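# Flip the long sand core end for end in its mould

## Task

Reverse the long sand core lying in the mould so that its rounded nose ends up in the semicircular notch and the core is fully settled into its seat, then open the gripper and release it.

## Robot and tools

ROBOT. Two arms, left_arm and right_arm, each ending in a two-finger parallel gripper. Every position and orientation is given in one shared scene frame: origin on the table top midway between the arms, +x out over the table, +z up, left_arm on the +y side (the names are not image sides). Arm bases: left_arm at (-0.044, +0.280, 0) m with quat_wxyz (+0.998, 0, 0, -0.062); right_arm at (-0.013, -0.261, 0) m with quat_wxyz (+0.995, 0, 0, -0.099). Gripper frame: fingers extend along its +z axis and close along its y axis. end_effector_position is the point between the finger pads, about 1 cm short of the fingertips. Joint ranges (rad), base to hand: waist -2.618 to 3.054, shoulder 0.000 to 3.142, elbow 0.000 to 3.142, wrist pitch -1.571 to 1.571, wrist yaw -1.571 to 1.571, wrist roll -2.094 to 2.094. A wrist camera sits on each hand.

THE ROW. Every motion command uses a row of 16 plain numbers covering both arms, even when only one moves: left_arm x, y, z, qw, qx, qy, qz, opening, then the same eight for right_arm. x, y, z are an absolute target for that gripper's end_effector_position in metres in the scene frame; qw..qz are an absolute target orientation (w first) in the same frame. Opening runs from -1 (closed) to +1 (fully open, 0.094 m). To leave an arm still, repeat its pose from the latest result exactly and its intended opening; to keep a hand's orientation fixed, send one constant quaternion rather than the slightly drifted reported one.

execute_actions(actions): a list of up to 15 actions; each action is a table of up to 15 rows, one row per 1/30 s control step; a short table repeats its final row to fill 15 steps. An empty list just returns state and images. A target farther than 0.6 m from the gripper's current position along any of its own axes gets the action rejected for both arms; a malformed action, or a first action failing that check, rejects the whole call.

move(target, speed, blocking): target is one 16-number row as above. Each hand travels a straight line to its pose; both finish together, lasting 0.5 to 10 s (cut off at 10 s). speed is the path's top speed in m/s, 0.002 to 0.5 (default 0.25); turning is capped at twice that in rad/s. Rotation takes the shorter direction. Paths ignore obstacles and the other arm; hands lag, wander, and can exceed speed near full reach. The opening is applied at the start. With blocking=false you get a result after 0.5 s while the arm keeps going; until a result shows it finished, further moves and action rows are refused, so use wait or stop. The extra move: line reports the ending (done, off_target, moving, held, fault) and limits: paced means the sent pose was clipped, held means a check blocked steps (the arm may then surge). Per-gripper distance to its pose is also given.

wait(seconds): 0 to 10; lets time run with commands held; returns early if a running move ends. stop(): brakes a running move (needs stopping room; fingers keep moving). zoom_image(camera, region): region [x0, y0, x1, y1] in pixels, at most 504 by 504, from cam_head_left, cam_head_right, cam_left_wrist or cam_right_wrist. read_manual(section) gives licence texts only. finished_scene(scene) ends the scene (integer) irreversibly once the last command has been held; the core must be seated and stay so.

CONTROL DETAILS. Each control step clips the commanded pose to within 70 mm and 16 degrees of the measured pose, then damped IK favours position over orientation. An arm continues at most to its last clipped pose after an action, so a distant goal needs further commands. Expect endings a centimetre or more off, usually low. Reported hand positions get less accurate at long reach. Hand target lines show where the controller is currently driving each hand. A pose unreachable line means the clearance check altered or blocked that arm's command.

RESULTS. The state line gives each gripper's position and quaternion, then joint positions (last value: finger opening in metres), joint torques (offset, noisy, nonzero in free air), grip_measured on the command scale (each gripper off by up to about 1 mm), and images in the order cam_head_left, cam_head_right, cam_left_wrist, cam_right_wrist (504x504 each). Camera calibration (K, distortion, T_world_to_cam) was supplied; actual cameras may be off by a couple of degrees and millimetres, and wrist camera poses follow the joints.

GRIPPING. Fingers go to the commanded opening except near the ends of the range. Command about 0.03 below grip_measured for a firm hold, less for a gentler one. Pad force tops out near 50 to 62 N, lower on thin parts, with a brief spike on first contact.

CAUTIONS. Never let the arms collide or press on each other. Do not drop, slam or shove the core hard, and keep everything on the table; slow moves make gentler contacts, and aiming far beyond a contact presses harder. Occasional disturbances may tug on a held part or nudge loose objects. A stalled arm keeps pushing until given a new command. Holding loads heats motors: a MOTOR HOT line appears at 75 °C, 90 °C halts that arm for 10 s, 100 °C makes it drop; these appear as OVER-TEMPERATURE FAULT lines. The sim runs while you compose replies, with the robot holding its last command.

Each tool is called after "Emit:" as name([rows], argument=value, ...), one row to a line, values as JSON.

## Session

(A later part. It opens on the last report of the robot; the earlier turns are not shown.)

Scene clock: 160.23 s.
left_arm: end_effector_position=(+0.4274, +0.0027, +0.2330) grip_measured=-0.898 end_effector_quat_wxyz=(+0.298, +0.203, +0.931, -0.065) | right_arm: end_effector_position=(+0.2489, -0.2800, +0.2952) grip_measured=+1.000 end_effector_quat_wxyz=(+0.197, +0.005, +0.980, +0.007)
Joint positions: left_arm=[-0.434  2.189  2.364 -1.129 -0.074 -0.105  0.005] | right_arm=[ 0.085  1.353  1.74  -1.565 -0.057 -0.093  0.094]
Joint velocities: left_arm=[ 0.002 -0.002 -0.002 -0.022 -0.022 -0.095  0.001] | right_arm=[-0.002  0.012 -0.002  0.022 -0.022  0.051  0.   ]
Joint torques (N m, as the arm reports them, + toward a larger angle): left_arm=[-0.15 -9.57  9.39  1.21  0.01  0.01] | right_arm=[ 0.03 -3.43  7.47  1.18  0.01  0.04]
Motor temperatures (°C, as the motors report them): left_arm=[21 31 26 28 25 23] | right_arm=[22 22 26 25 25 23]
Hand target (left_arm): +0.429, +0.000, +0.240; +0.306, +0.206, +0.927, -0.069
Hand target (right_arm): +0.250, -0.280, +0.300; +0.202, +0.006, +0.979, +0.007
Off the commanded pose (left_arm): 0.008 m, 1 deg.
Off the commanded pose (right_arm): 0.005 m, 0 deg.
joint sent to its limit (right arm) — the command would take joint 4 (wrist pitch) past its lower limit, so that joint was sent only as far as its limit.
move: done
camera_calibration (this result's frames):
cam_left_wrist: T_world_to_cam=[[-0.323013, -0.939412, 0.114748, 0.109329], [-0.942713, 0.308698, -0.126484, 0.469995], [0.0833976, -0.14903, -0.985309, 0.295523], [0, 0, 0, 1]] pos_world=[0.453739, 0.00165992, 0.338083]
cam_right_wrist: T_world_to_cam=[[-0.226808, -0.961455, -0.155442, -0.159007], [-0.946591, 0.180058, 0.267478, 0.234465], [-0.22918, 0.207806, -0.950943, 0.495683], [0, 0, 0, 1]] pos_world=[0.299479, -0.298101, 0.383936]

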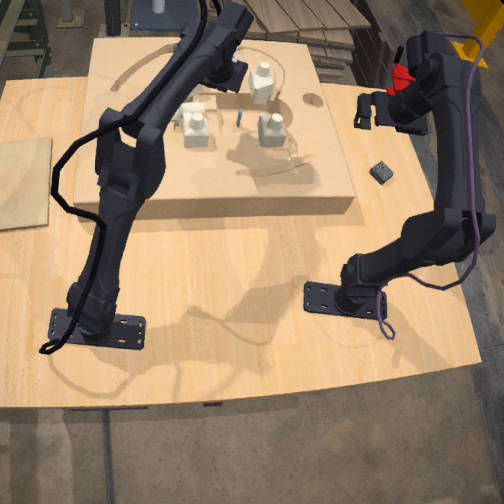

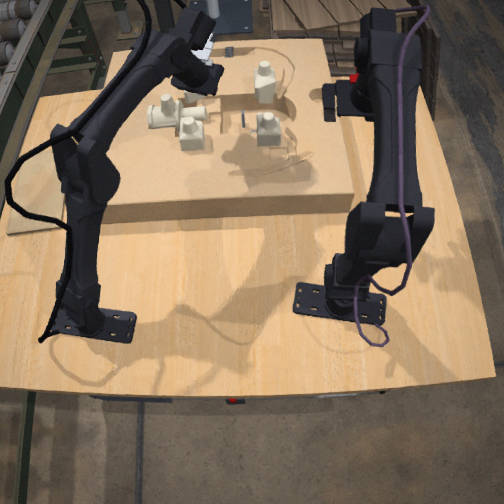

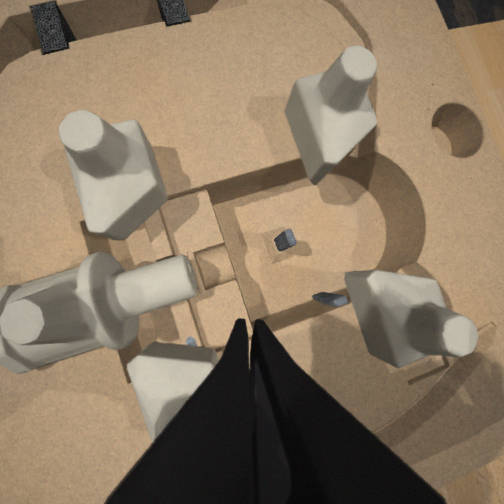

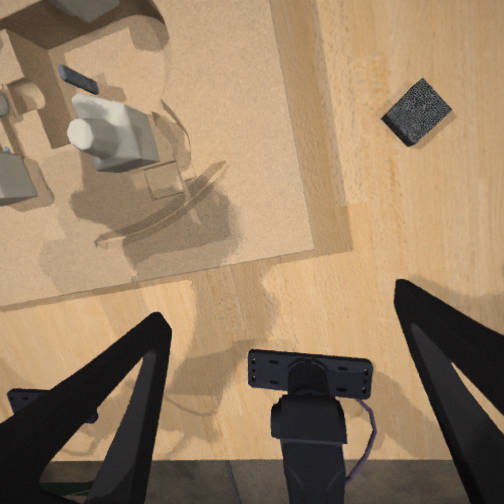

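Emit:
move(target=[0.455,0.118,0.235,0.3094,0.0004,0.9493,-0.0552,0.1,0.25,-0.28,0.30,0.197,0.006,0.980,0.008,1], speed=0.15)

Emit:
move(target=[0.471,0.118,0.172,0.3094,0.0004,0.9493,-0.0552,0.1,0.25,-0.28,0.30,0.197,0.006,0.980,0.008,1], speed=0.08)

Scene clock: 164.57 s.
left_arm: end_effector_position=(+0.4579, +0.1143, +0.2217) grip_measured=+0.098 end_effector_quat_wxyz=(+0.295, +0.007, +0.954, -0.052) | right_arm: end_effector_position=(+0.2489, -0.2800, +0.2952) grip_measured=+1.000 end_effector_quat_wxyz=(+0.197, +0.005, +0.980, +0.007)
Joint positions: left_arm=[-0.23   2.079  2.147 -1.038 -0.099 -0.308  0.052] | right_arm=[ 0.085  1.353  1.74  -1.565 -0.057 -0.093  0.094]
Joint velocities: left_arm=[ 0.002  0.002 -0.007 -0.007 -0.037 -0.051 -0.   ] | right_arm=[-0.012 -0.002  0.002  0.007 -0.11  -0.007  0.   ]
Joint torques (N m, as the arm reports them, + toward a larger angle): left_arm=[  0.22 -11.52   5.23   1.36  -0.13  -0.01] | right_arm=[ 0.01 -3.43  7.64  1.18  0.03  0.07]
Motor temperatures (°C, as the motors report them): left_arm=[21 31 26 27 25 23] | right_arm=[22 22 26 25 25 23]
Hand target (left_arm): +0.456, +0.118, +0.235; +0.310, +0.001, +0.949, -0.053
Hand target (right_arm): +0.250, -0.280, +0.300; +0.202, +0.006, +0.979, +0.007
Off the commanded pose (left_arm): 0.014 m, 2 deg.
Off the commanded pose (right_arm): 0.005 m, 0 deg.
joint sent to its limit (right arm) — the command would take joint 4 (wrist pitch) past its lower limit, so that joint was sent only as far as its limit.
move: off_target (left_arm)
camera_calibration (this result's frames):
cam_left_wrist: T_world_to_cam=[[0.055996, -0.977219, 0.204715, 0.036098], [-0.992196, -0.0773431, -0.0978044, 0.523378], [0.11141, -0.197641, -0.973923, 0.288701], [0, 0, 0, 1]] pos_world=[0.485108, 0.132814, 0.324972]
cam_right_wrist: T_world_to_cam=[[-0.226808, -0.961455, -0.155442, -0.159007], [-0.946591, 0.180058, 0.267478, 0.234465], [-0.22918, 0.207806, -0.950943, 0.495683], [0, 0, 0, 1]] pos_world=[0.299479, -0.298101, 0.383936]

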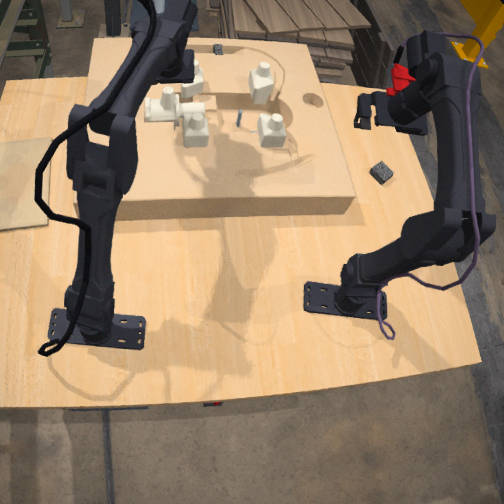

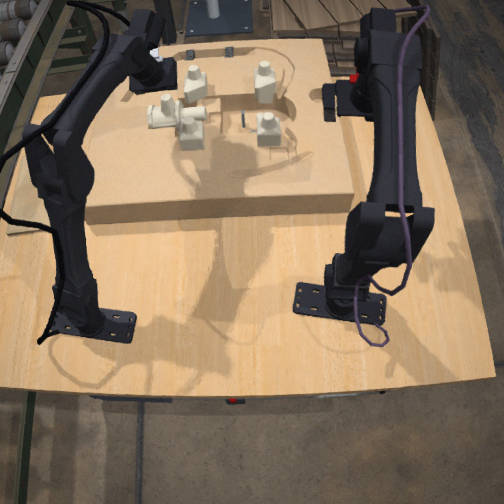

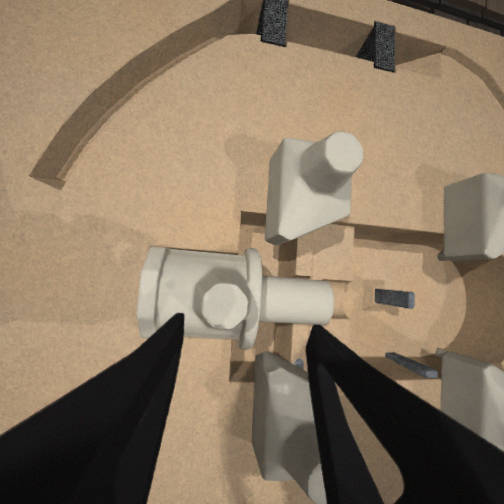

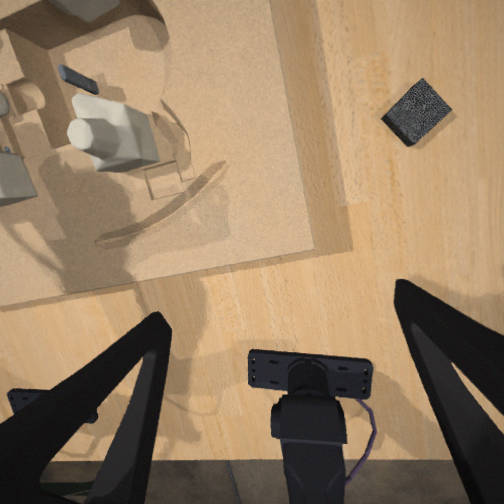

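Scene clock: 165.80 s.
left_arm: end_effector_position=(+0.4717, +0.1143, +0.1638) grip_measured=+0.098 end_effector_quat_wxyz=(+0.299, +0.003, +0.953, -0.052) | right_arm: end_effector_position=(+0.2489, -0.2800, +0.2952) grip_measured=+1.000 end_effector_quat_wxyz=(+0.197, +0.005, +0.980, +0.007)
Joint positions: left_arm=[-0.222  2.079  1.908 -0.79  -0.099 -0.308  0.052] | right_arm=[ 0.085  1.353  1.74  -1.565 -0.057 -0.093  0.094]
Joint velocities: left_arm=[ 0.012 -0.007 -0.017  0.022  0.007 -0.007 -0.   ] | right_arm=[ 0.007 -0.007  0.002  0.037 -0.022 -0.007  0.   ]
Joint torques (N m, as the arm reports them, + toward a larger angle): left_arm=[  0.58 -11.09   5.74   1.33  -0.05   0.  ] | right_arm=[ 0.   -3.39  7.71  1.22 -0.03  0.07]
Motor temperatures (°C, as the motors report them): left_arm=[21 31 26 27 25 23] | right_arm=[22 22 26 25 25 23]
Hand target (left_arm): +0.472, +0.118, +0.172; +0.309, +0.001, +0.949, -0.055
Hand target (right_arm): +0.250, -0.280, +0.300; +0.202, +0.006, +0.979, +0.007
Off the commanded pose (left_arm): 0.009 m, 1 deg.
Off the commanded pose (right_arm): 0.005 m, 0 deg.
joint sent to its limit (right arm) — the command would take joint 4 (wrist pitch) past its lower limit, so that joint was sent only as far as its limit.
move: done
camera_calibration (this result's frames):
cam_left_wrist: T_world_to_cam=[[0.0628633, -0.976077, 0.208138, 0.043227], [-0.990639, -0.0863473, -0.105732, 0.532974], [0.121175, -0.199543, -0.972368, 0.226151], [0, 0, 0, 1]] pos_world=[0.497864, 0.133341, 0.267257]
cam_right_wrist: T_world_to_cam=[[-0.226808, -0.961455, -0.155442, -0.159007], [-0.946591, 0.180058, 0.267478, 0.234465], [-0.22918, 0.207806, -0.950943, 0.495683], [0, 0, 0, 1]] pos_world=[0.299479, -0.298101, 0.383936]

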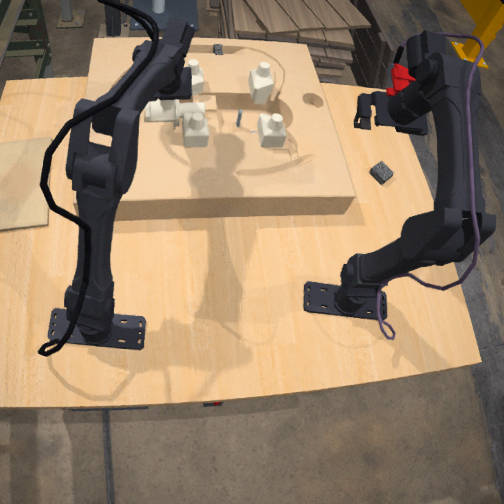

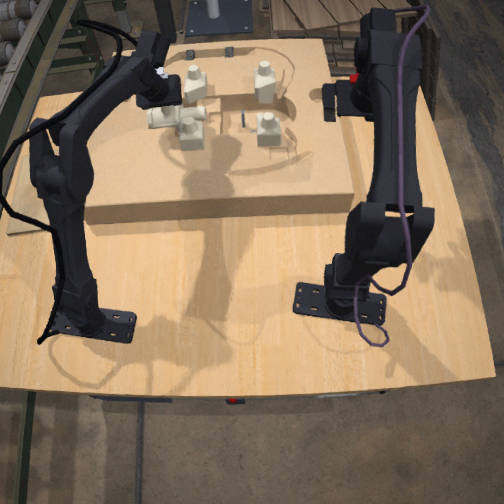

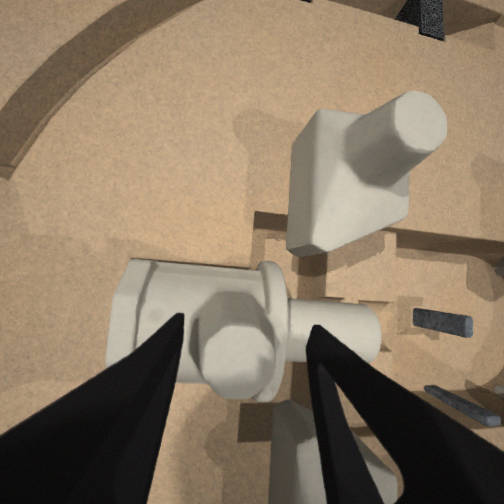

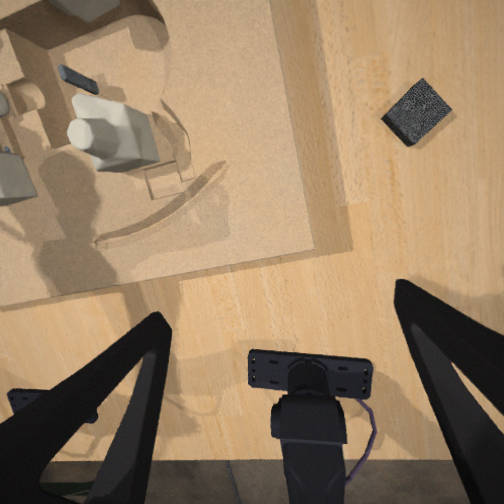

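Emit:
execute_actions([
  [[0.471,0.119,0.171,0.3094,0.0004,0.9493,-0.0552,0.1,0.25,-0.28,0.30,0.197,0.006,0.980,0.008,1],[0.471,0.120,0.170,0.3094,0.0004,0.9493,-0.0552,0.1,0.25,-0.28,0.30,0.197,0.006,0.980,0.008,1],[0.471,0.121,0.169,0.3094,0.0004,0.9493,-0.0552,0.1,0.25,-0.28,0.30,0.197,0.006,0.980,0.008,1],[0.471,0.121,0.168,0.3094,0.0004,0.9493,-0.0552,0.1,0.25,-0.28,0.30,0.197,0.006,0.980,0.008,1],[0.471,0.121,0.167,0.3094,0.0004,0.9493,-0.0552,0.1,0.25,-0.28,0.30,0.197,0.006,0.980,0.008,1]],
  [[0.471,0.121,0.167,0.3094,0.0004,0.9493,-0.0552,0.1,0.25,-0.28,0.30,0.197,0.006,0.980,0.008,1]],
])

Scene clock: 167.07 s.
left_arm: end_effector_position=(+0.4713, +0.1167, +0.1533) grip_measured=+0.098 end_effector_quat_wxyz=(+0.295, +0.002, +0.954, -0.051) | right_arm: end_effector_position=(+0.2489, -0.2800, +0.2952) grip_measured=+1.000 end_effector_quat_wxyz=(+0.197, +0.005, +0.980, +0.007)
Joint positions: left_arm=[-0.216  2.079  1.871 -0.761 -0.095 -0.306  0.052] | right_arm=[ 0.085  1.353  1.74  -1.565 -0.057 -0.093  0.094]
Joint velocities: left_arm=[-0.012 -0.017 -0.012  0.007  0.022 -0.066 -0.001] | right_arm=[-0.012 -0.002  0.012  0.037  0.051  0.051  0.   ]
Joint torques (N m, as the arm reports them, + toward a larger angle): left_arm=[  0.7  -11.8    5.64   1.36  -0.05   0.07] | right_arm=[ 0.16 -3.33  7.6   1.21 -0.02  0.09]
Motor temperatures (°C, as the motors report them): left_arm=[21 31 26 27 25 23] | right_arm=[22 22 26 25 25 23]
Hand target (left_arm): +0.471, +0.121, +0.167; +0.309, +0.000, +0.949, -0.055
Hand target (right_arm): +0.250, -0.280, +0.300; +0.202, +0.006, +0.979, +0.007
Off the commanded pose (left_arm): 0.014 m, 2 deg.
Off the commanded pose (right_arm): 0.005 m, 0 deg.
joint sent to its limit (right arm) — the command would take joint 4 (wrist pitch) past its lower limit, so that joint was sent only as far as its limit.
camera_calibration (this result's frames):
cam_left_wrist: T_world_to_cam=[[0.0659879, -0.976096, 0.207082, 0.0465026], [-0.991382, -0.0876722, -0.0973395, 0.530874], [0.113168, -0.198874, -0.973469, 0.220332], [0, 0, 0, 1]] pos_world=[0.498296, 0.135752, 0.256531]
cam_right_wrist: T_world_to_cam=[[-0.226808, -0.961455, -0.155442, -0.159007], [-0.946591, 0.180058, 0.267478, 0.234465], [-0.22918, 0.207806, -0.950943, 0.495683], [0, 0, 0, 1]] pos_world=[0.299479, -0.298101, 0.383936]

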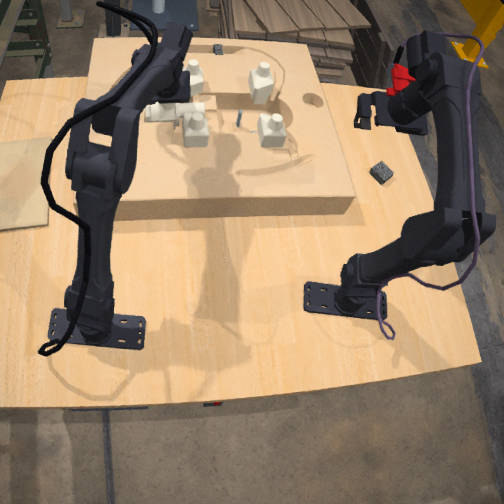

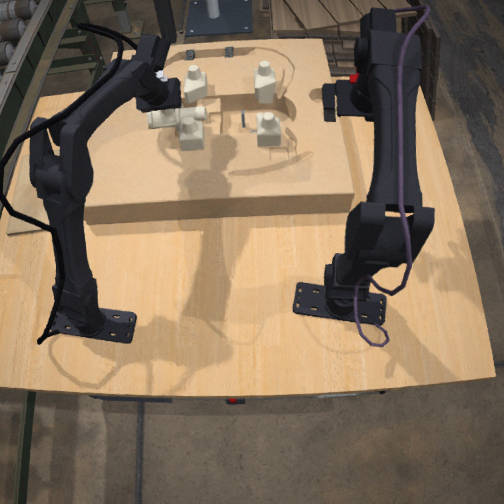

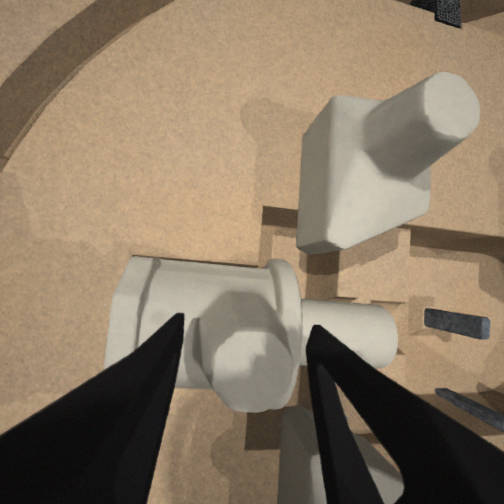

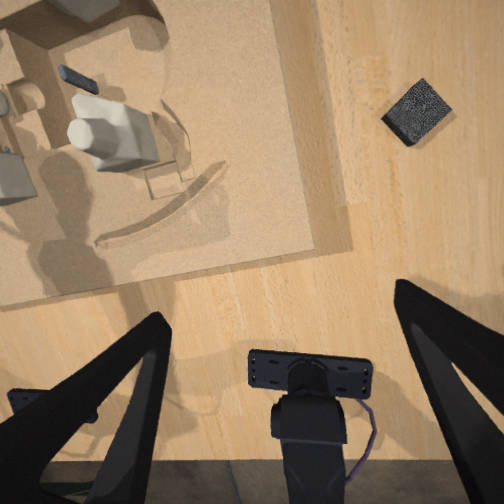

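Emit:
execute_actions([
  [[0.471,0.120,0.168,0.3094,0.0004,0.9493,-0.0552,0.0,0.25,-0.28,0.30,0.197,0.006,0.980,0.008,1],[0.471,0.120,0.168,0.3094,0.0004,0.9493,-0.0552,-0.08,0.25,-0.28,0.30,0.197,0.006,0.980,0.008,1],[0.471,0.120,0.168,0.3094,0.0004,0.9493,-0.0552,-0.15,0.25,-0.28,0.30,0.197,0.006,0.980,0.008,1],[0.471,0.120,0.168,0.3094,0.0004,0.9493,-0.0552,-0.2,0.25,-0.28,0.30,0.197,0.006,0.980,0.008,1],[0.471,0.120,0.168,0.3094,0.0004,0.9493,-0.0552,-0.25,0.25,-0.28,0.30,0.197,0.006,0.980,0.008,1],[0.471,0.120,0.168,0.3094,0.0004,0.9493,-0.0552,-0.3,0.25,-0.28,0.30,0.197,0.006,0.980,0.008,1],[0.471,0.120,0.168,0.3094,0.0004,0.9493,-0.0552,-0.35,0.25,-0.28,0.30,0.197,0.006,0.980,0.008,1],[0.471,0.120,0.168,0.3094,0.0004,0.9493,-0.0552,-0.4,0.25,-0.28,0.30,0.197,0.006,0.980,0.008,1]],
  [[0.471,0.120,0.168,0.3094,0.0004,0.9493,-0.0552,-0.4,0.25,-0.28,0.30,0.197,0.006,0.980,0.008,1]],
])

Scene clock: 168.63 s.
left_arm: end_effector_position=(+0.4716, +0.1180, +0.1533) grip_measured=-0.273 end_effector_quat_wxyz=(+0.295, -0.000, +0.954, -0.051) | right_arm: end_effector_position=(+0.2489, -0.2800, +0.2952) grip_measured=+1.000 end_effector_quat_wxyz=(+0.197, +0.005, +0.980, +0.007)
Joint positions: left_arm=[-0.214  2.079  1.871 -0.762 -0.095 -0.308  0.034] | right_arm=[ 0.085  1.353  1.74  -1.565 -0.057 -0.093  0.094]
Joint velocities: left_arm=[-0.002  0.002 -0.007 -0.051  0.007 -0.007 -0.   ] | right_arm=[-0.007  0.002 -0.007  0.081  0.037 -0.007  0.   ]
Joint torques (N m, as the arm reports them, + toward a larger angle): left_arm=[  0.25 -11.68   6.19   1.3   -0.04   0.05] | right_arm=[ 0.13 -3.61  7.53  1.2  -0.03  0.07]
Motor temperatures (°C, as the motors report them): left_arm=[21 31 26 27 25 23] | right_arm=[22 22 26 25 25 23]
Hand target (left_arm): +0.471, +0.120, +0.168; +0.309, +0.000, +0.949, -0.055
Hand target (right_arm): +0.250, -0.280, +0.300; +0.202, +0.006, +0.979, +0.007
Off the commanded pose (left_arm): 0.015 m, 2 deg.
Off the commanded pose (right_arm): 0.005 m, 0 deg.
joint sent to its limit (right arm) — the command would take joint 4 (wrist pitch) past its lower limit, so that joint was sent only as far as its limit.
camera_calibration (this result's frames):
cam_left_wrist: T_world_to_cam=[[0.0699275, -0.975797, 0.207197, 0.0458832], [-0.991055, -0.0916238, -0.0970295, 0.531585], [0.113665, -0.198559, -0.973476, 0.220247], [0, 0, 0, 1]] pos_world=[0.498588, 0.137211, 0.256478]
cam_right_wrist: T_world_to_cam=[[-0.226808, -0.961455, -0.155442, -0.159007], [-0.946591, 0.180058, 0.267478, 0.234465], [-0.22918, 0.207806, -0.950943, 0.495683], [0, 0, 0, 1]] pos_world=[0.299479, -0.298101, 0.383936]

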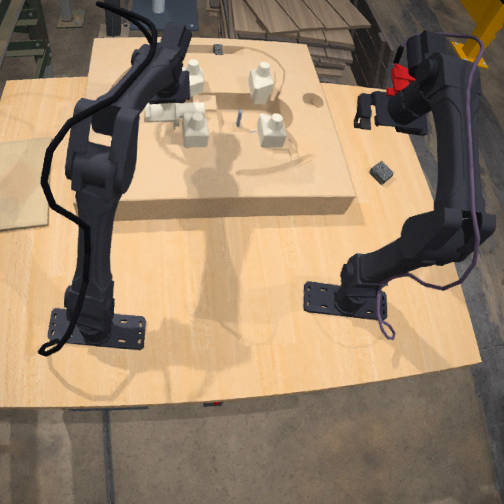

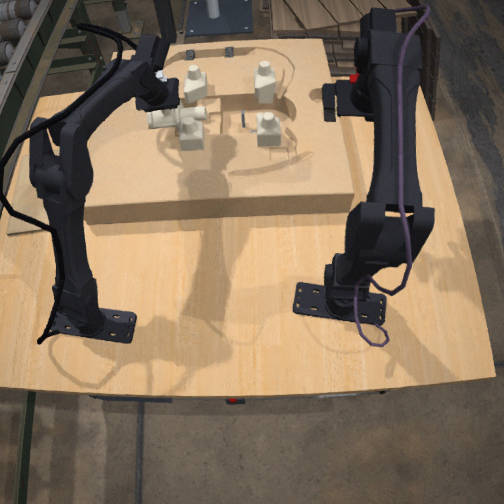

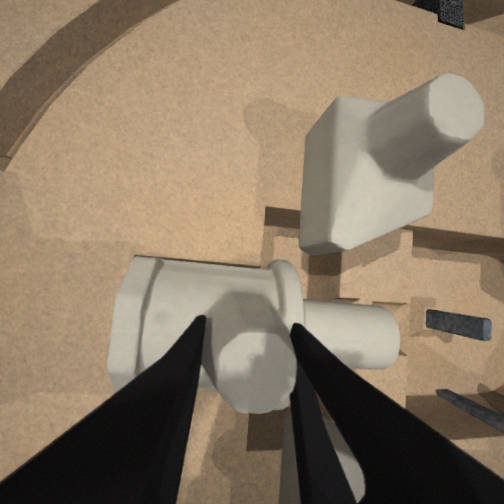

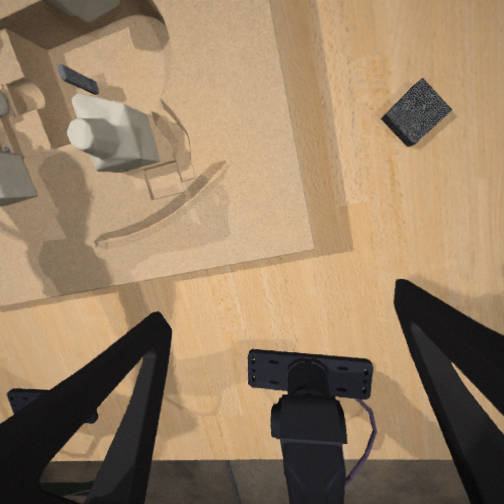

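Emit:
execute_actions([
  [[0.473,0.120,0.1725,0.3163,0.0000,0.9470,-0.0552,-0.4,0.25,-0.28,0.30,0.197,0.006,0.980,0.008,1],[0.475,0.120,0.177,0.3233,-0.0004,0.9447,-0.0552,-0.4,0.25,-0.28,0.30,0.197,0.006,0.980,0.008,1],[0.477,0.120,0.1815,0.3302,-0.0008,0.9423,-0.0551,-0.4,0.25,-0.28,0.30,0.197,0.006,0.980,0.008,1],[0.479,0.120,0.186,0.3372,-0.0012,0.9398,-0.0551,-0.4,0.25,-0.28,0.30,0.197,0.006,0.980,0.008,1],[0.481,0.120,0.1905,0.3441,-0.0016,0.9373,-0.0551,-0.4,0.25,-0.28,0.30,0.197,0.006,0.980,0.008,1],[0.483,0.120,0.195,0.3510,-0.0020,0.9347,-0.0551,-0.4,0.25,-0.28,0.30,0.197,0.006,0.980,0.008,1],[0.485,0.120,0.1995,0.3580,-0.0024,0.9321,-0.0551,-0.4,0.25,-0.28,0.30,0.197,0.006,0.980,0.008,1],[0.487,0.120,0.204,0.3649,-0.0028,0.9294,-0.0550,-0.4,0.25,-0.28,0.30,0.197,0.006,0.980,0.008,1],[0.489,0.120,0.2085,0.3719,-0.0032,0.9267,-0.0550,-0.4,0.25,-0.28,0.30,0.197,0.006,0.980,0.008,1],[0.491,0.120,0.213,0.3788,-0.0036,0.9239,-0.0550,-0.4,0.25,-0.28,0.30,0.197,0.006,0.980,0.008,1]],
  [[0.491,0.1197,0.2135,0.3788,-0.0014,0.9242,-0.0496,-0.4,0.25,-0.28,0.30,0.197,0.006,0.980,0.008,1],[0.491,0.1194,0.214,0.3787,0.0008,0.9244,-0.0442,-0.4,0.25,-0.28,0.30,0.197,0.006,0.980,0.008,1],[0.491,0.1191,0.2145,0.3787,0.0030,0.9247,-0.0388,-0.4,0.25,-0.28,0.30,0.197,0.006,0.980,0.008,1],[0.491,0.1188,0.215,0.3786,0.0052,0.9249,-0.0335,-0.4,0.25,-0.28,0.30,0.197,0.006,0.980,0.008,1],[0.491,0.1185,0.2155,0.3786,0.0074,0.9251,-0.0281,-0.4,0.25,-0.28,0.30,0.197,0.006,0.980,0.008,1],[0.491,0.1182,0.216,0.3785,0.0096,0.9252,-0.0227,-0.4,0.25,-0.28,0.30,0.197,0.006,0.980,0.008,1]],
  [[0.491,0.1182,0.216,0.3785,0.0096,0.9252,-0.0227,-0.4,0.25,-0.28,0.30,0.197,0.006,0.980,0.008,1]],
])

Scene clock: 171.30 s.
left_arm: end_effector_position=(+0.4706, +0.1185, +0.1550) grip_measured=-0.273 end_effector_quat_wxyz=(+0.303, +0.006, +0.953, -0.024) | right_arm: end_effector_position=(+0.2489, -0.2800, +0.2952) grip_measured=+1.000 end_effector_quat_wxyz=(+0.197, +0.005, +0.980, +0.007)
Joint positions: left_arm=[-0.233  2.077  1.871 -0.765 -0.155 -0.296  0.034] | right_arm=[ 0.085  1.353  1.74  -1.565 -0.057 -0.093  0.094]
Joint velocities: left_arm=[ 0.012 -0.017 -0.017 -0.051 -0.037 -0.037 -0.   ] | right_arm=[-0.007 -0.022 -0.002 -0.066 -0.007 -0.022  0.   ]
Joint torques (N m, as the arm reports them, + toward a larger angle): left_arm=[ -0.39 -12.95  12.73   1.53  -0.75   0.35] | right_arm=[ 0.   -3.34  7.69  1.21 -0.01  0.08]
Motor temperatures (°C, as the motors report them): left_arm=[21 31 26 27 25 23] | right_arm=[22 22 26 25 25 23]
Hand target (left_arm): +0.485, +0.120, +0.217; +0.378, +0.008, +0.925, -0.022
Hand target (right_arm): +0.250, -0.280, +0.300; +0.202, +0.006, +0.979, +0.007
Off the commanded pose (left_arm): 0.064 m, 9 deg.
Off the commanded pose (right_arm): 0.005 m, 0 deg.
joint sent to its limit (right arm) — the command would take joint 4 (wrist pitch) past its lower limit, so that joint was sent only as far as its limit.
camera_calibration (this result's frames):
cam_left_wrist: T_world_to_cam=[[0.071114, -0.985236, 0.155731, 0.0545361], [-0.988937, -0.0900171, -0.117901, 0.532772], [0.130179, -0.145624, -0.980738, 0.209239], [0, 0, 0, 1]] pos_world=[0.495761, 0.13216, 0.25953]
cam_right_wrist: T_world_to_cam=[[-0.226808, -0.961455, -0.155442, -0.159007], [-0.946591, 0.180058, 0.267478, 0.234465], [-0.22918, 0.207806, -0.950943, 0.495683], [0, 0, 0, 1]] pos_world=[0.299479, -0.298101, 0.383936]

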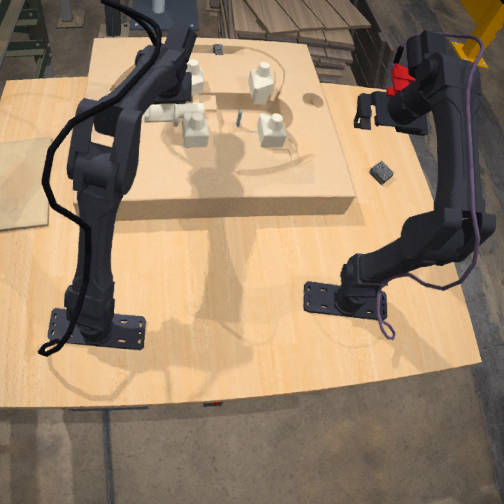

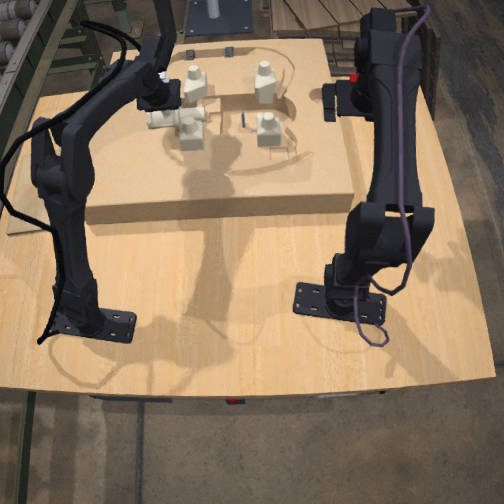

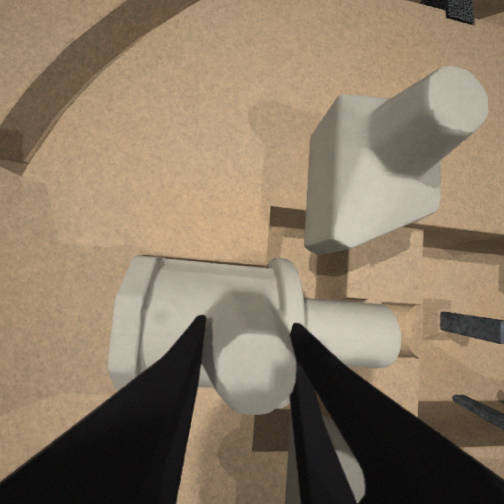

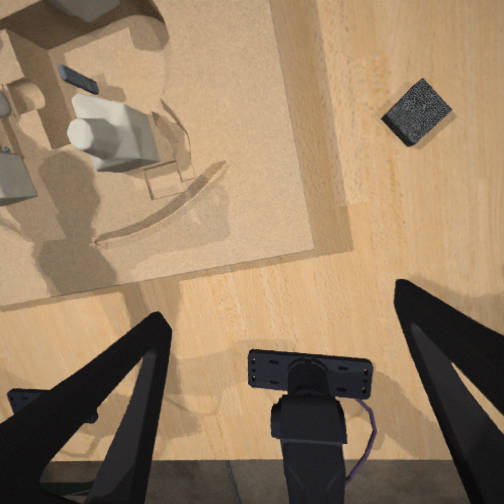

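Emit:
execute_actions([
  [[0.491,0.1177,0.2155,0.3785,0.0118,0.9253,-0.0173,-0.4,0.25,-0.28,0.30,0.197,0.006,0.980,0.008,1],[0.491,0.1172,0.215,0.3784,0.0140,0.9254,-0.0119,-0.4,0.25,-0.28,0.30,0.197,0.006,0.980,0.008,1],[0.491,0.1167,0.2145,0.3784,0.0162,0.9255,-0.0066,-0.4,0.25,-0.28,0.30,0.197,0.006,0.980,0.008,1],[0.491,0.1162,0.214,0.3783,0.0184,0.9255,-0.0012,-0.4,0.25,-0.28,0.30,0.197,0.006,0.980,0.008,1],[0.491,0.1157,0.2135,0.3783,0.0206,0.9255,0.0042,-0.4,0.25,-0.28,0.30,0.197,0.006,0.980,0.008,1]],
  [[0.491,0.1157,0.2135,0.3783,0.0206,0.9255,0.0042,-0.4,0.25,-0.28,0.30,0.197,0.006,0.980,0.008,1]],
])

Emit:
zoom_image(camera="cam_right_wrist", region=[0, 50, 80, 150])

Scene clock: 172.67 s.
left_arm: end_effector_position=(+0.4700, +0.1153, +0.1586) grip_measured=-0.273 end_effector_quat_wxyz=(+0.306, +0.014, +0.952, -0.005) | right_arm: end_effector_position=(+0.2489, -0.2800, +0.2952) grip_measured=+1.000 end_effector_quat_wxyz=(+0.197, +0.005, +0.980, +0.007)
Joint positions: left_arm=[-0.254  2.087  1.9   -0.791 -0.199 -0.287  0.034] | right_arm=[ 0.085  1.353  1.74  -1.565 -0.057 -0.093  0.094]
Joint velocities: left_arm=[-0.002  0.002 -0.007 -0.007  0.007 -0.022  0.002] | right_arm=[ 0.007 -0.002  0.002 -0.022  0.051 -0.095  0.   ]
Joint torques (N m, as the arm reports them, + toward a larger angle): left_arm=[ -0.49 -12.46  12.45   1.55  -0.88   0.5 ] | right_arm=[ 0.   -3.31  7.57  1.21 -0.01  0.1 ]
Motor temperatures (°C, as the motors report them): left_arm=[21 31 26 27 25 23] | right_arm=[22 22 26 25 25 23]
Hand target (left_arm): +0.485, +0.117, +0.214; +0.377, +0.018, +0.926, +0.005
Hand target (right_arm): +0.250, -0.280, +0.300; +0.202, +0.006, +0.979, +0.007
Off the commanded pose (left_arm): 0.059 m, 9 deg.
Off the commanded pose (right_arm): 0.005 m, 0 deg.
joint sent to its limit (right arm) — the command would take joint 4 (wrist pitch) past its lower limit, so that joint was sent only as far as its limit.
camera_calibration (this result's frames):
cam_left_wrist: T_world_to_cam=[[0.0676951, -0.991057, 0.11499, 0.0596462], [-0.988288, -0.0824084, -0.128439, 0.532878], [0.136766, -0.104949, -0.985028, 0.205255], [0, 0, 0, 1]] pos_world=[0.494527, 0.124568, 0.263765]
cam_right_wrist: T_world_to_cam=[[-0.226808, -0.961455, -0.155442, -0.159007], [-0.946591, 0.180058, 0.267478, 0.234465], [-0.22918, 0.207806, -0.950943, 0.495683], [0, 0, 0, 1]] pos_world=[0.299479, -0.298101, 0.383936]

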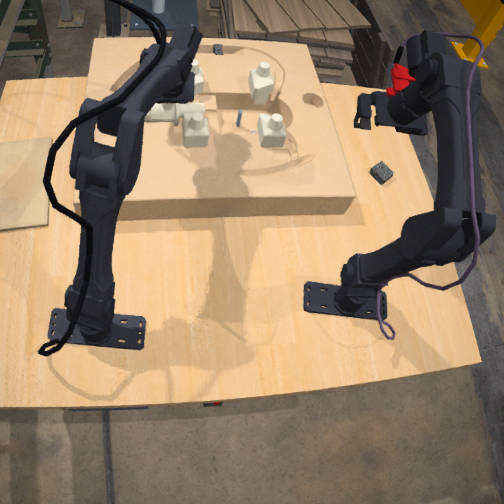

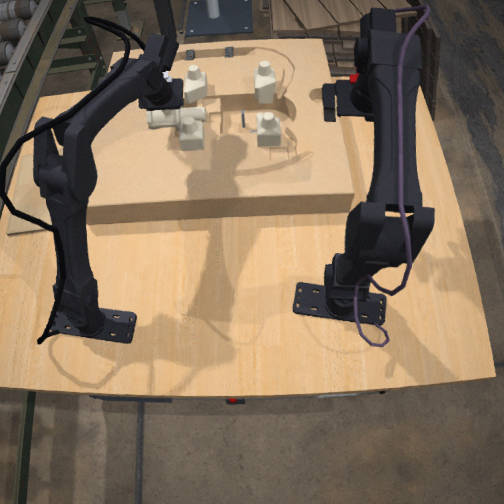

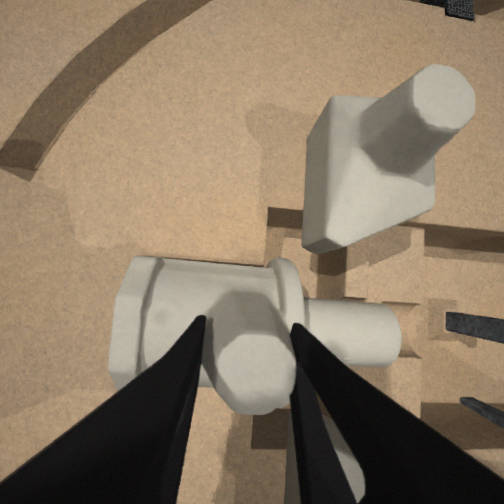

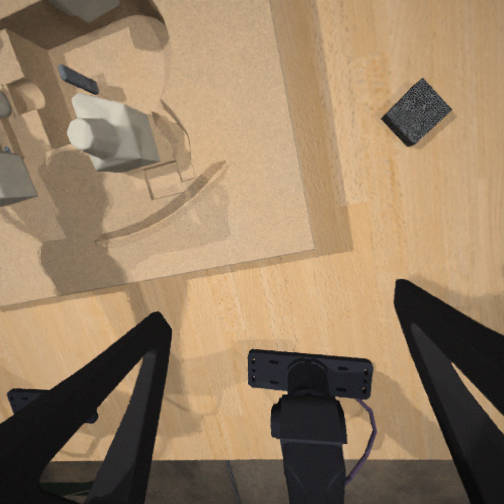

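Region (0, 50, 80, 150) of cam_right_wrist's 504x504 image, scaled by 5.040, with more detail than that image has; it fills the left 403 columns of this view, and the rest is white.

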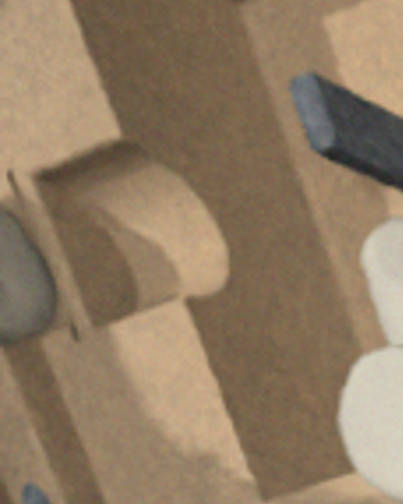

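Emit:
execute_actions([
  [[0.4915,0.1157,0.2135,0.3783,0.0174,0.9256,0.0055,-0.4,0.25,-0.28,0.30,0.197,0.006,0.980,0.008,1],[0.492,0.1157,0.2135,0.3783,0.0142,0.9256,0.0068,-0.4,0.25,-0.28,0.30,0.197,0.006,0.980,0.008,1],[0.4925,0.1157,0.2135,0.3782,0.0109,0.9257,0.0082,-0.4,0.25,-0.28,0.30,0.197,0.006,0.980,0.008,1],[0.493,0.1157,0.2135,0.3782,0.0077,0.9257,0.0095,-0.4,0.25,-0.28,0.30,0.197,0.006,0.980,0.008,1],[0.4935,0.1157,0.2135,0.3782,0.0045,0.9258,0.0108,-0.4,0.25,-0.28,0.30,0.197,0.006,0.980,0.008,1]],
  [[0.4935,0.1157,0.2135,0.3782,0.0045,0.9258,0.0108,-0.4,0.25,-0.28,0.30,0.197,0.006,0.980,0.008,1]],
])

Emit:
zoom_image(camera="cam_right_wrist", region=[0, 50, 80, 150])

Scene clock: 174.37 s.
left_arm: end_effector_position=(+0.4709, +0.1137, +0.1585) grip_measured=-0.273 end_effector_quat_wxyz=(+0.304, +0.014, +0.953, +0.005) | right_arm: end_effector_position=(+0.2489, -0.2800, +0.2952) grip_measured=+1.000 end_effector_quat_wxyz=(+0.197, +0.005, +0.980, +0.007)
Joint positions: left_arm=[-0.263  2.105  1.931 -0.815 -0.221 -0.291  0.034] | right_arm=[ 0.085  1.353  1.74  -1.565 -0.057 -0.093  0.094]
Joint velocities: left_arm=[-0.012  0.017 -0.007  0.022 -0.037  0.037 -0.001] | right_arm=[-0.012  0.017  0.012 -0.007 -0.037  0.007  0.   ]
Joint torques (N m, as the arm reports them, + toward a larger angle): left_arm=[ -0.24 -12.44  12.5    1.57  -0.94   0.16] | right_arm=[ 0.13 -3.45  7.5   1.21 -0.03  0.08]
Motor temperatures (°C, as the motors report them): left_arm=[21 31 26 28 25 23] | right_arm=[22 22 26 25 25 23]
Hand target (left_arm): +0.488, +0.118, +0.215; +0.377, +0.002, +0.926, +0.011
Hand target (right_arm): +0.250, -0.280, +0.300; +0.202, +0.006, +0.979, +0.007
Off the commanded pose (left_arm): 0.060 m, 9 deg.
Off the commanded pose (right_arm): 0.005 m, 0 deg.
joint sent to its limit (right arm) — the command would take joint 4 (wrist pitch) past its lower limit, so that joint was sent only as far as its limit.
camera_calibration (this result's frames):
cam_left_wrist: T_world_to_cam=[[0.0744043, -0.992589, 0.0960737, 0.0580426], [-0.988298, -0.086259, -0.125801, 0.533614], [0.133156, -0.0855893, -0.987393, 0.204713], [0, 0, 0, 1]] pos_world=[0.495793, 0.121163, 0.263685]
cam_right_wrist: T_world_to_cam=[[-0.226808, -0.961455, -0.155442, -0.159007], [-0.946591, 0.180058, 0.267478, 0.234465], [-0.22918, 0.207806, -0.950943, 0.495683], [0, 0, 0, 1]] pos_world=[0.299479, -0.298101, 0.383936]

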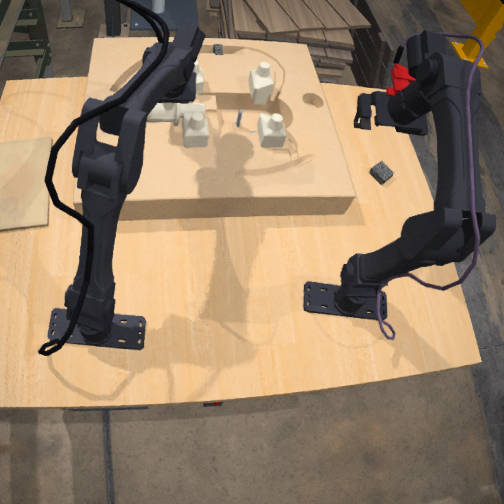

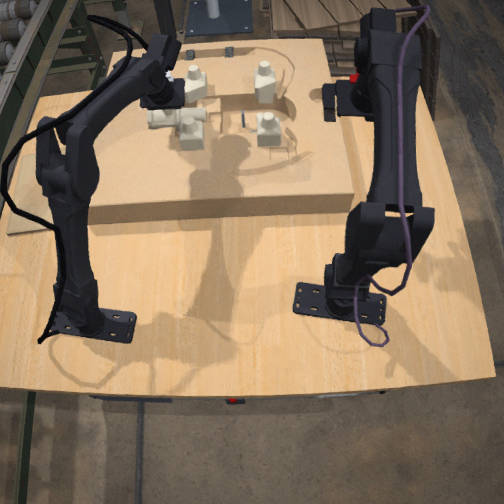

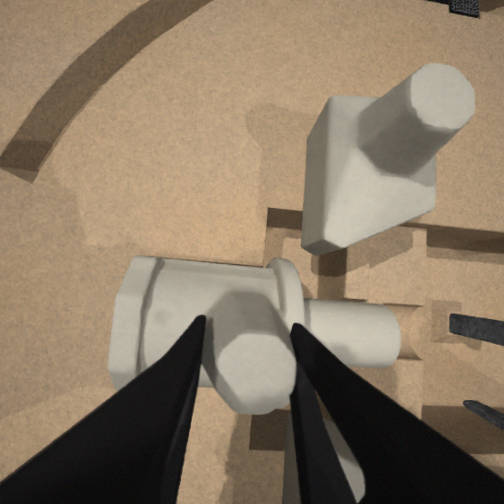

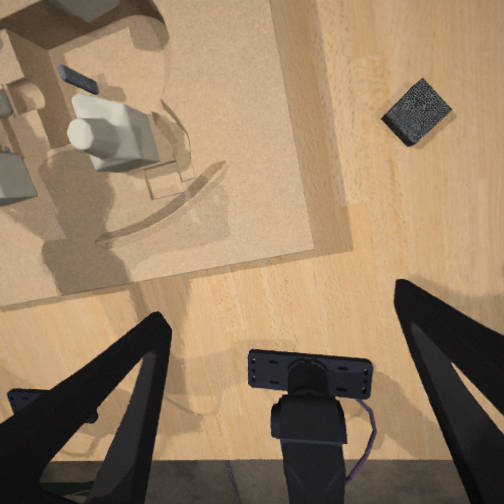

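Region (0, 50, 80, 150) of cam_right_wrist's 504x504 image, scaled by 5.040, with more detail than that image has; it fills the left 403 columns of this view, and the rest is white.

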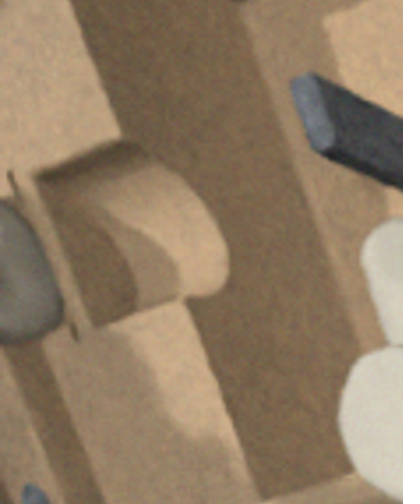

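Emit:
execute_actions(actions=[])

Scene clock: 174.90 s.
left_arm: end_effector_position=(+0.4709, +0.1137, +0.1585) grip_measured=-0.273 end_effector_quat_wxyz=(+0.304, +0.014, +0.953, +0.005) | right_arm: end_effector_position=(+0.2489, -0.2800, +0.2952) grip_measured=+1.000 end_effector_quat_wxyz=(+0.197, +0.005, +0.980, +0.007)
Joint positions: left_arm=[-0.263  2.105  1.931 -0.815 -0.221 -0.291  0.034] | right_arm=[ 0.085  1.353  1.74  -1.565 -0.057 -0.093  0.094]
Joint velocities: left_arm=[-0.002 -0.017 -0.007  0.022 -0.051  0.037  0.002] | right_arm=[ 0.032 -0.002  0.002 -0.066  0.037 -0.051  0.   ]
Joint torques (N m, as the arm reports them, + toward a larger angle): left_arm=[ -0.35 -12.46  12.53   1.57  -0.96   0.17] | right_arm=[ 0.   -3.38  7.6   1.23 -0.02  0.07]
Motor temperatures (°C, as the motors report them): left_arm=[21 31 27 28 25 23] | right_arm=[22 22 26 25 25 23]
Hand target (left_arm): +0.488, +0.118, +0.215; +0.377, +0.002, +0.926, +0.011
Hand target (right_arm): +0.250, -0.280, +0.300; +0.202, +0.006, +0.979, +0.007
Off the commanded pose (left_arm): 0.060 m, 9 deg.
Off the commanded pose (right_arm): 0.005 m, 0 deg.
camera_calibration (this result's frames):
cam_left_wrist: T_world_to_cam=[[0.0744043, -0.992589, 0.0960737, 0.0580426], [-0.988298, -0.086259, -0.125801, 0.533614], [0.133156, -0.0855893, -0.987393, 0.204713], [0, 0, 0, 1]] pos_world=[0.495793, 0.121163, 0.263685]
cam_right_wrist: T_world_to_cam=[[-0.226808, -0.961455, -0.155442, -0.159007], [-0.946591, 0.180058, 0.267478, 0.234465], [-0.22918, 0.207806, -0.950943, 0.495683], [0, 0, 0, 1]] pos_world=[0.299479, -0.298101, 0.383936]

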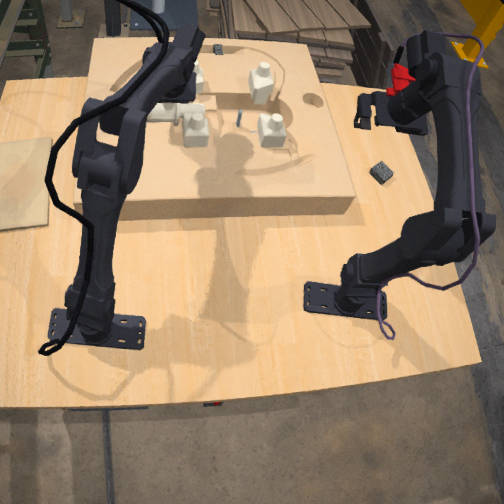

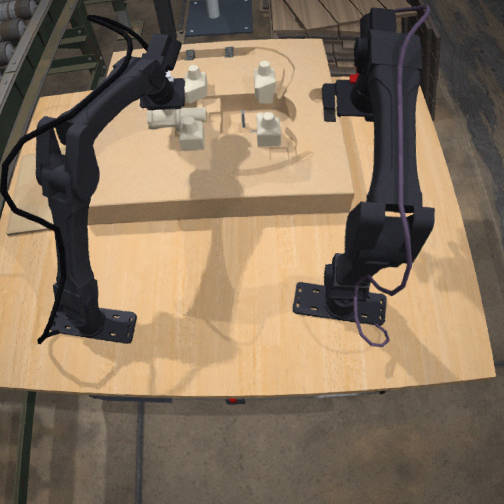

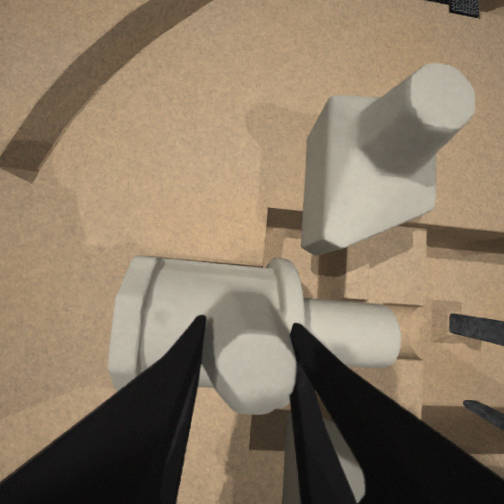

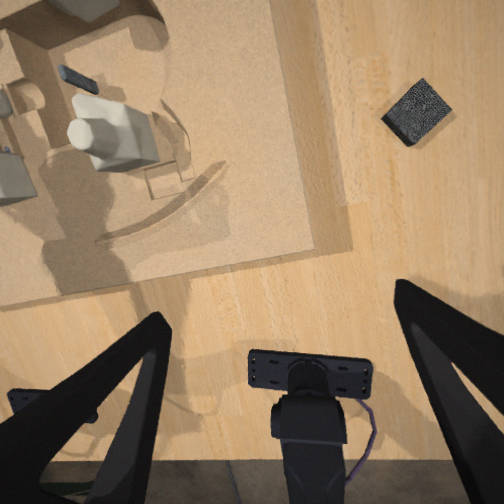

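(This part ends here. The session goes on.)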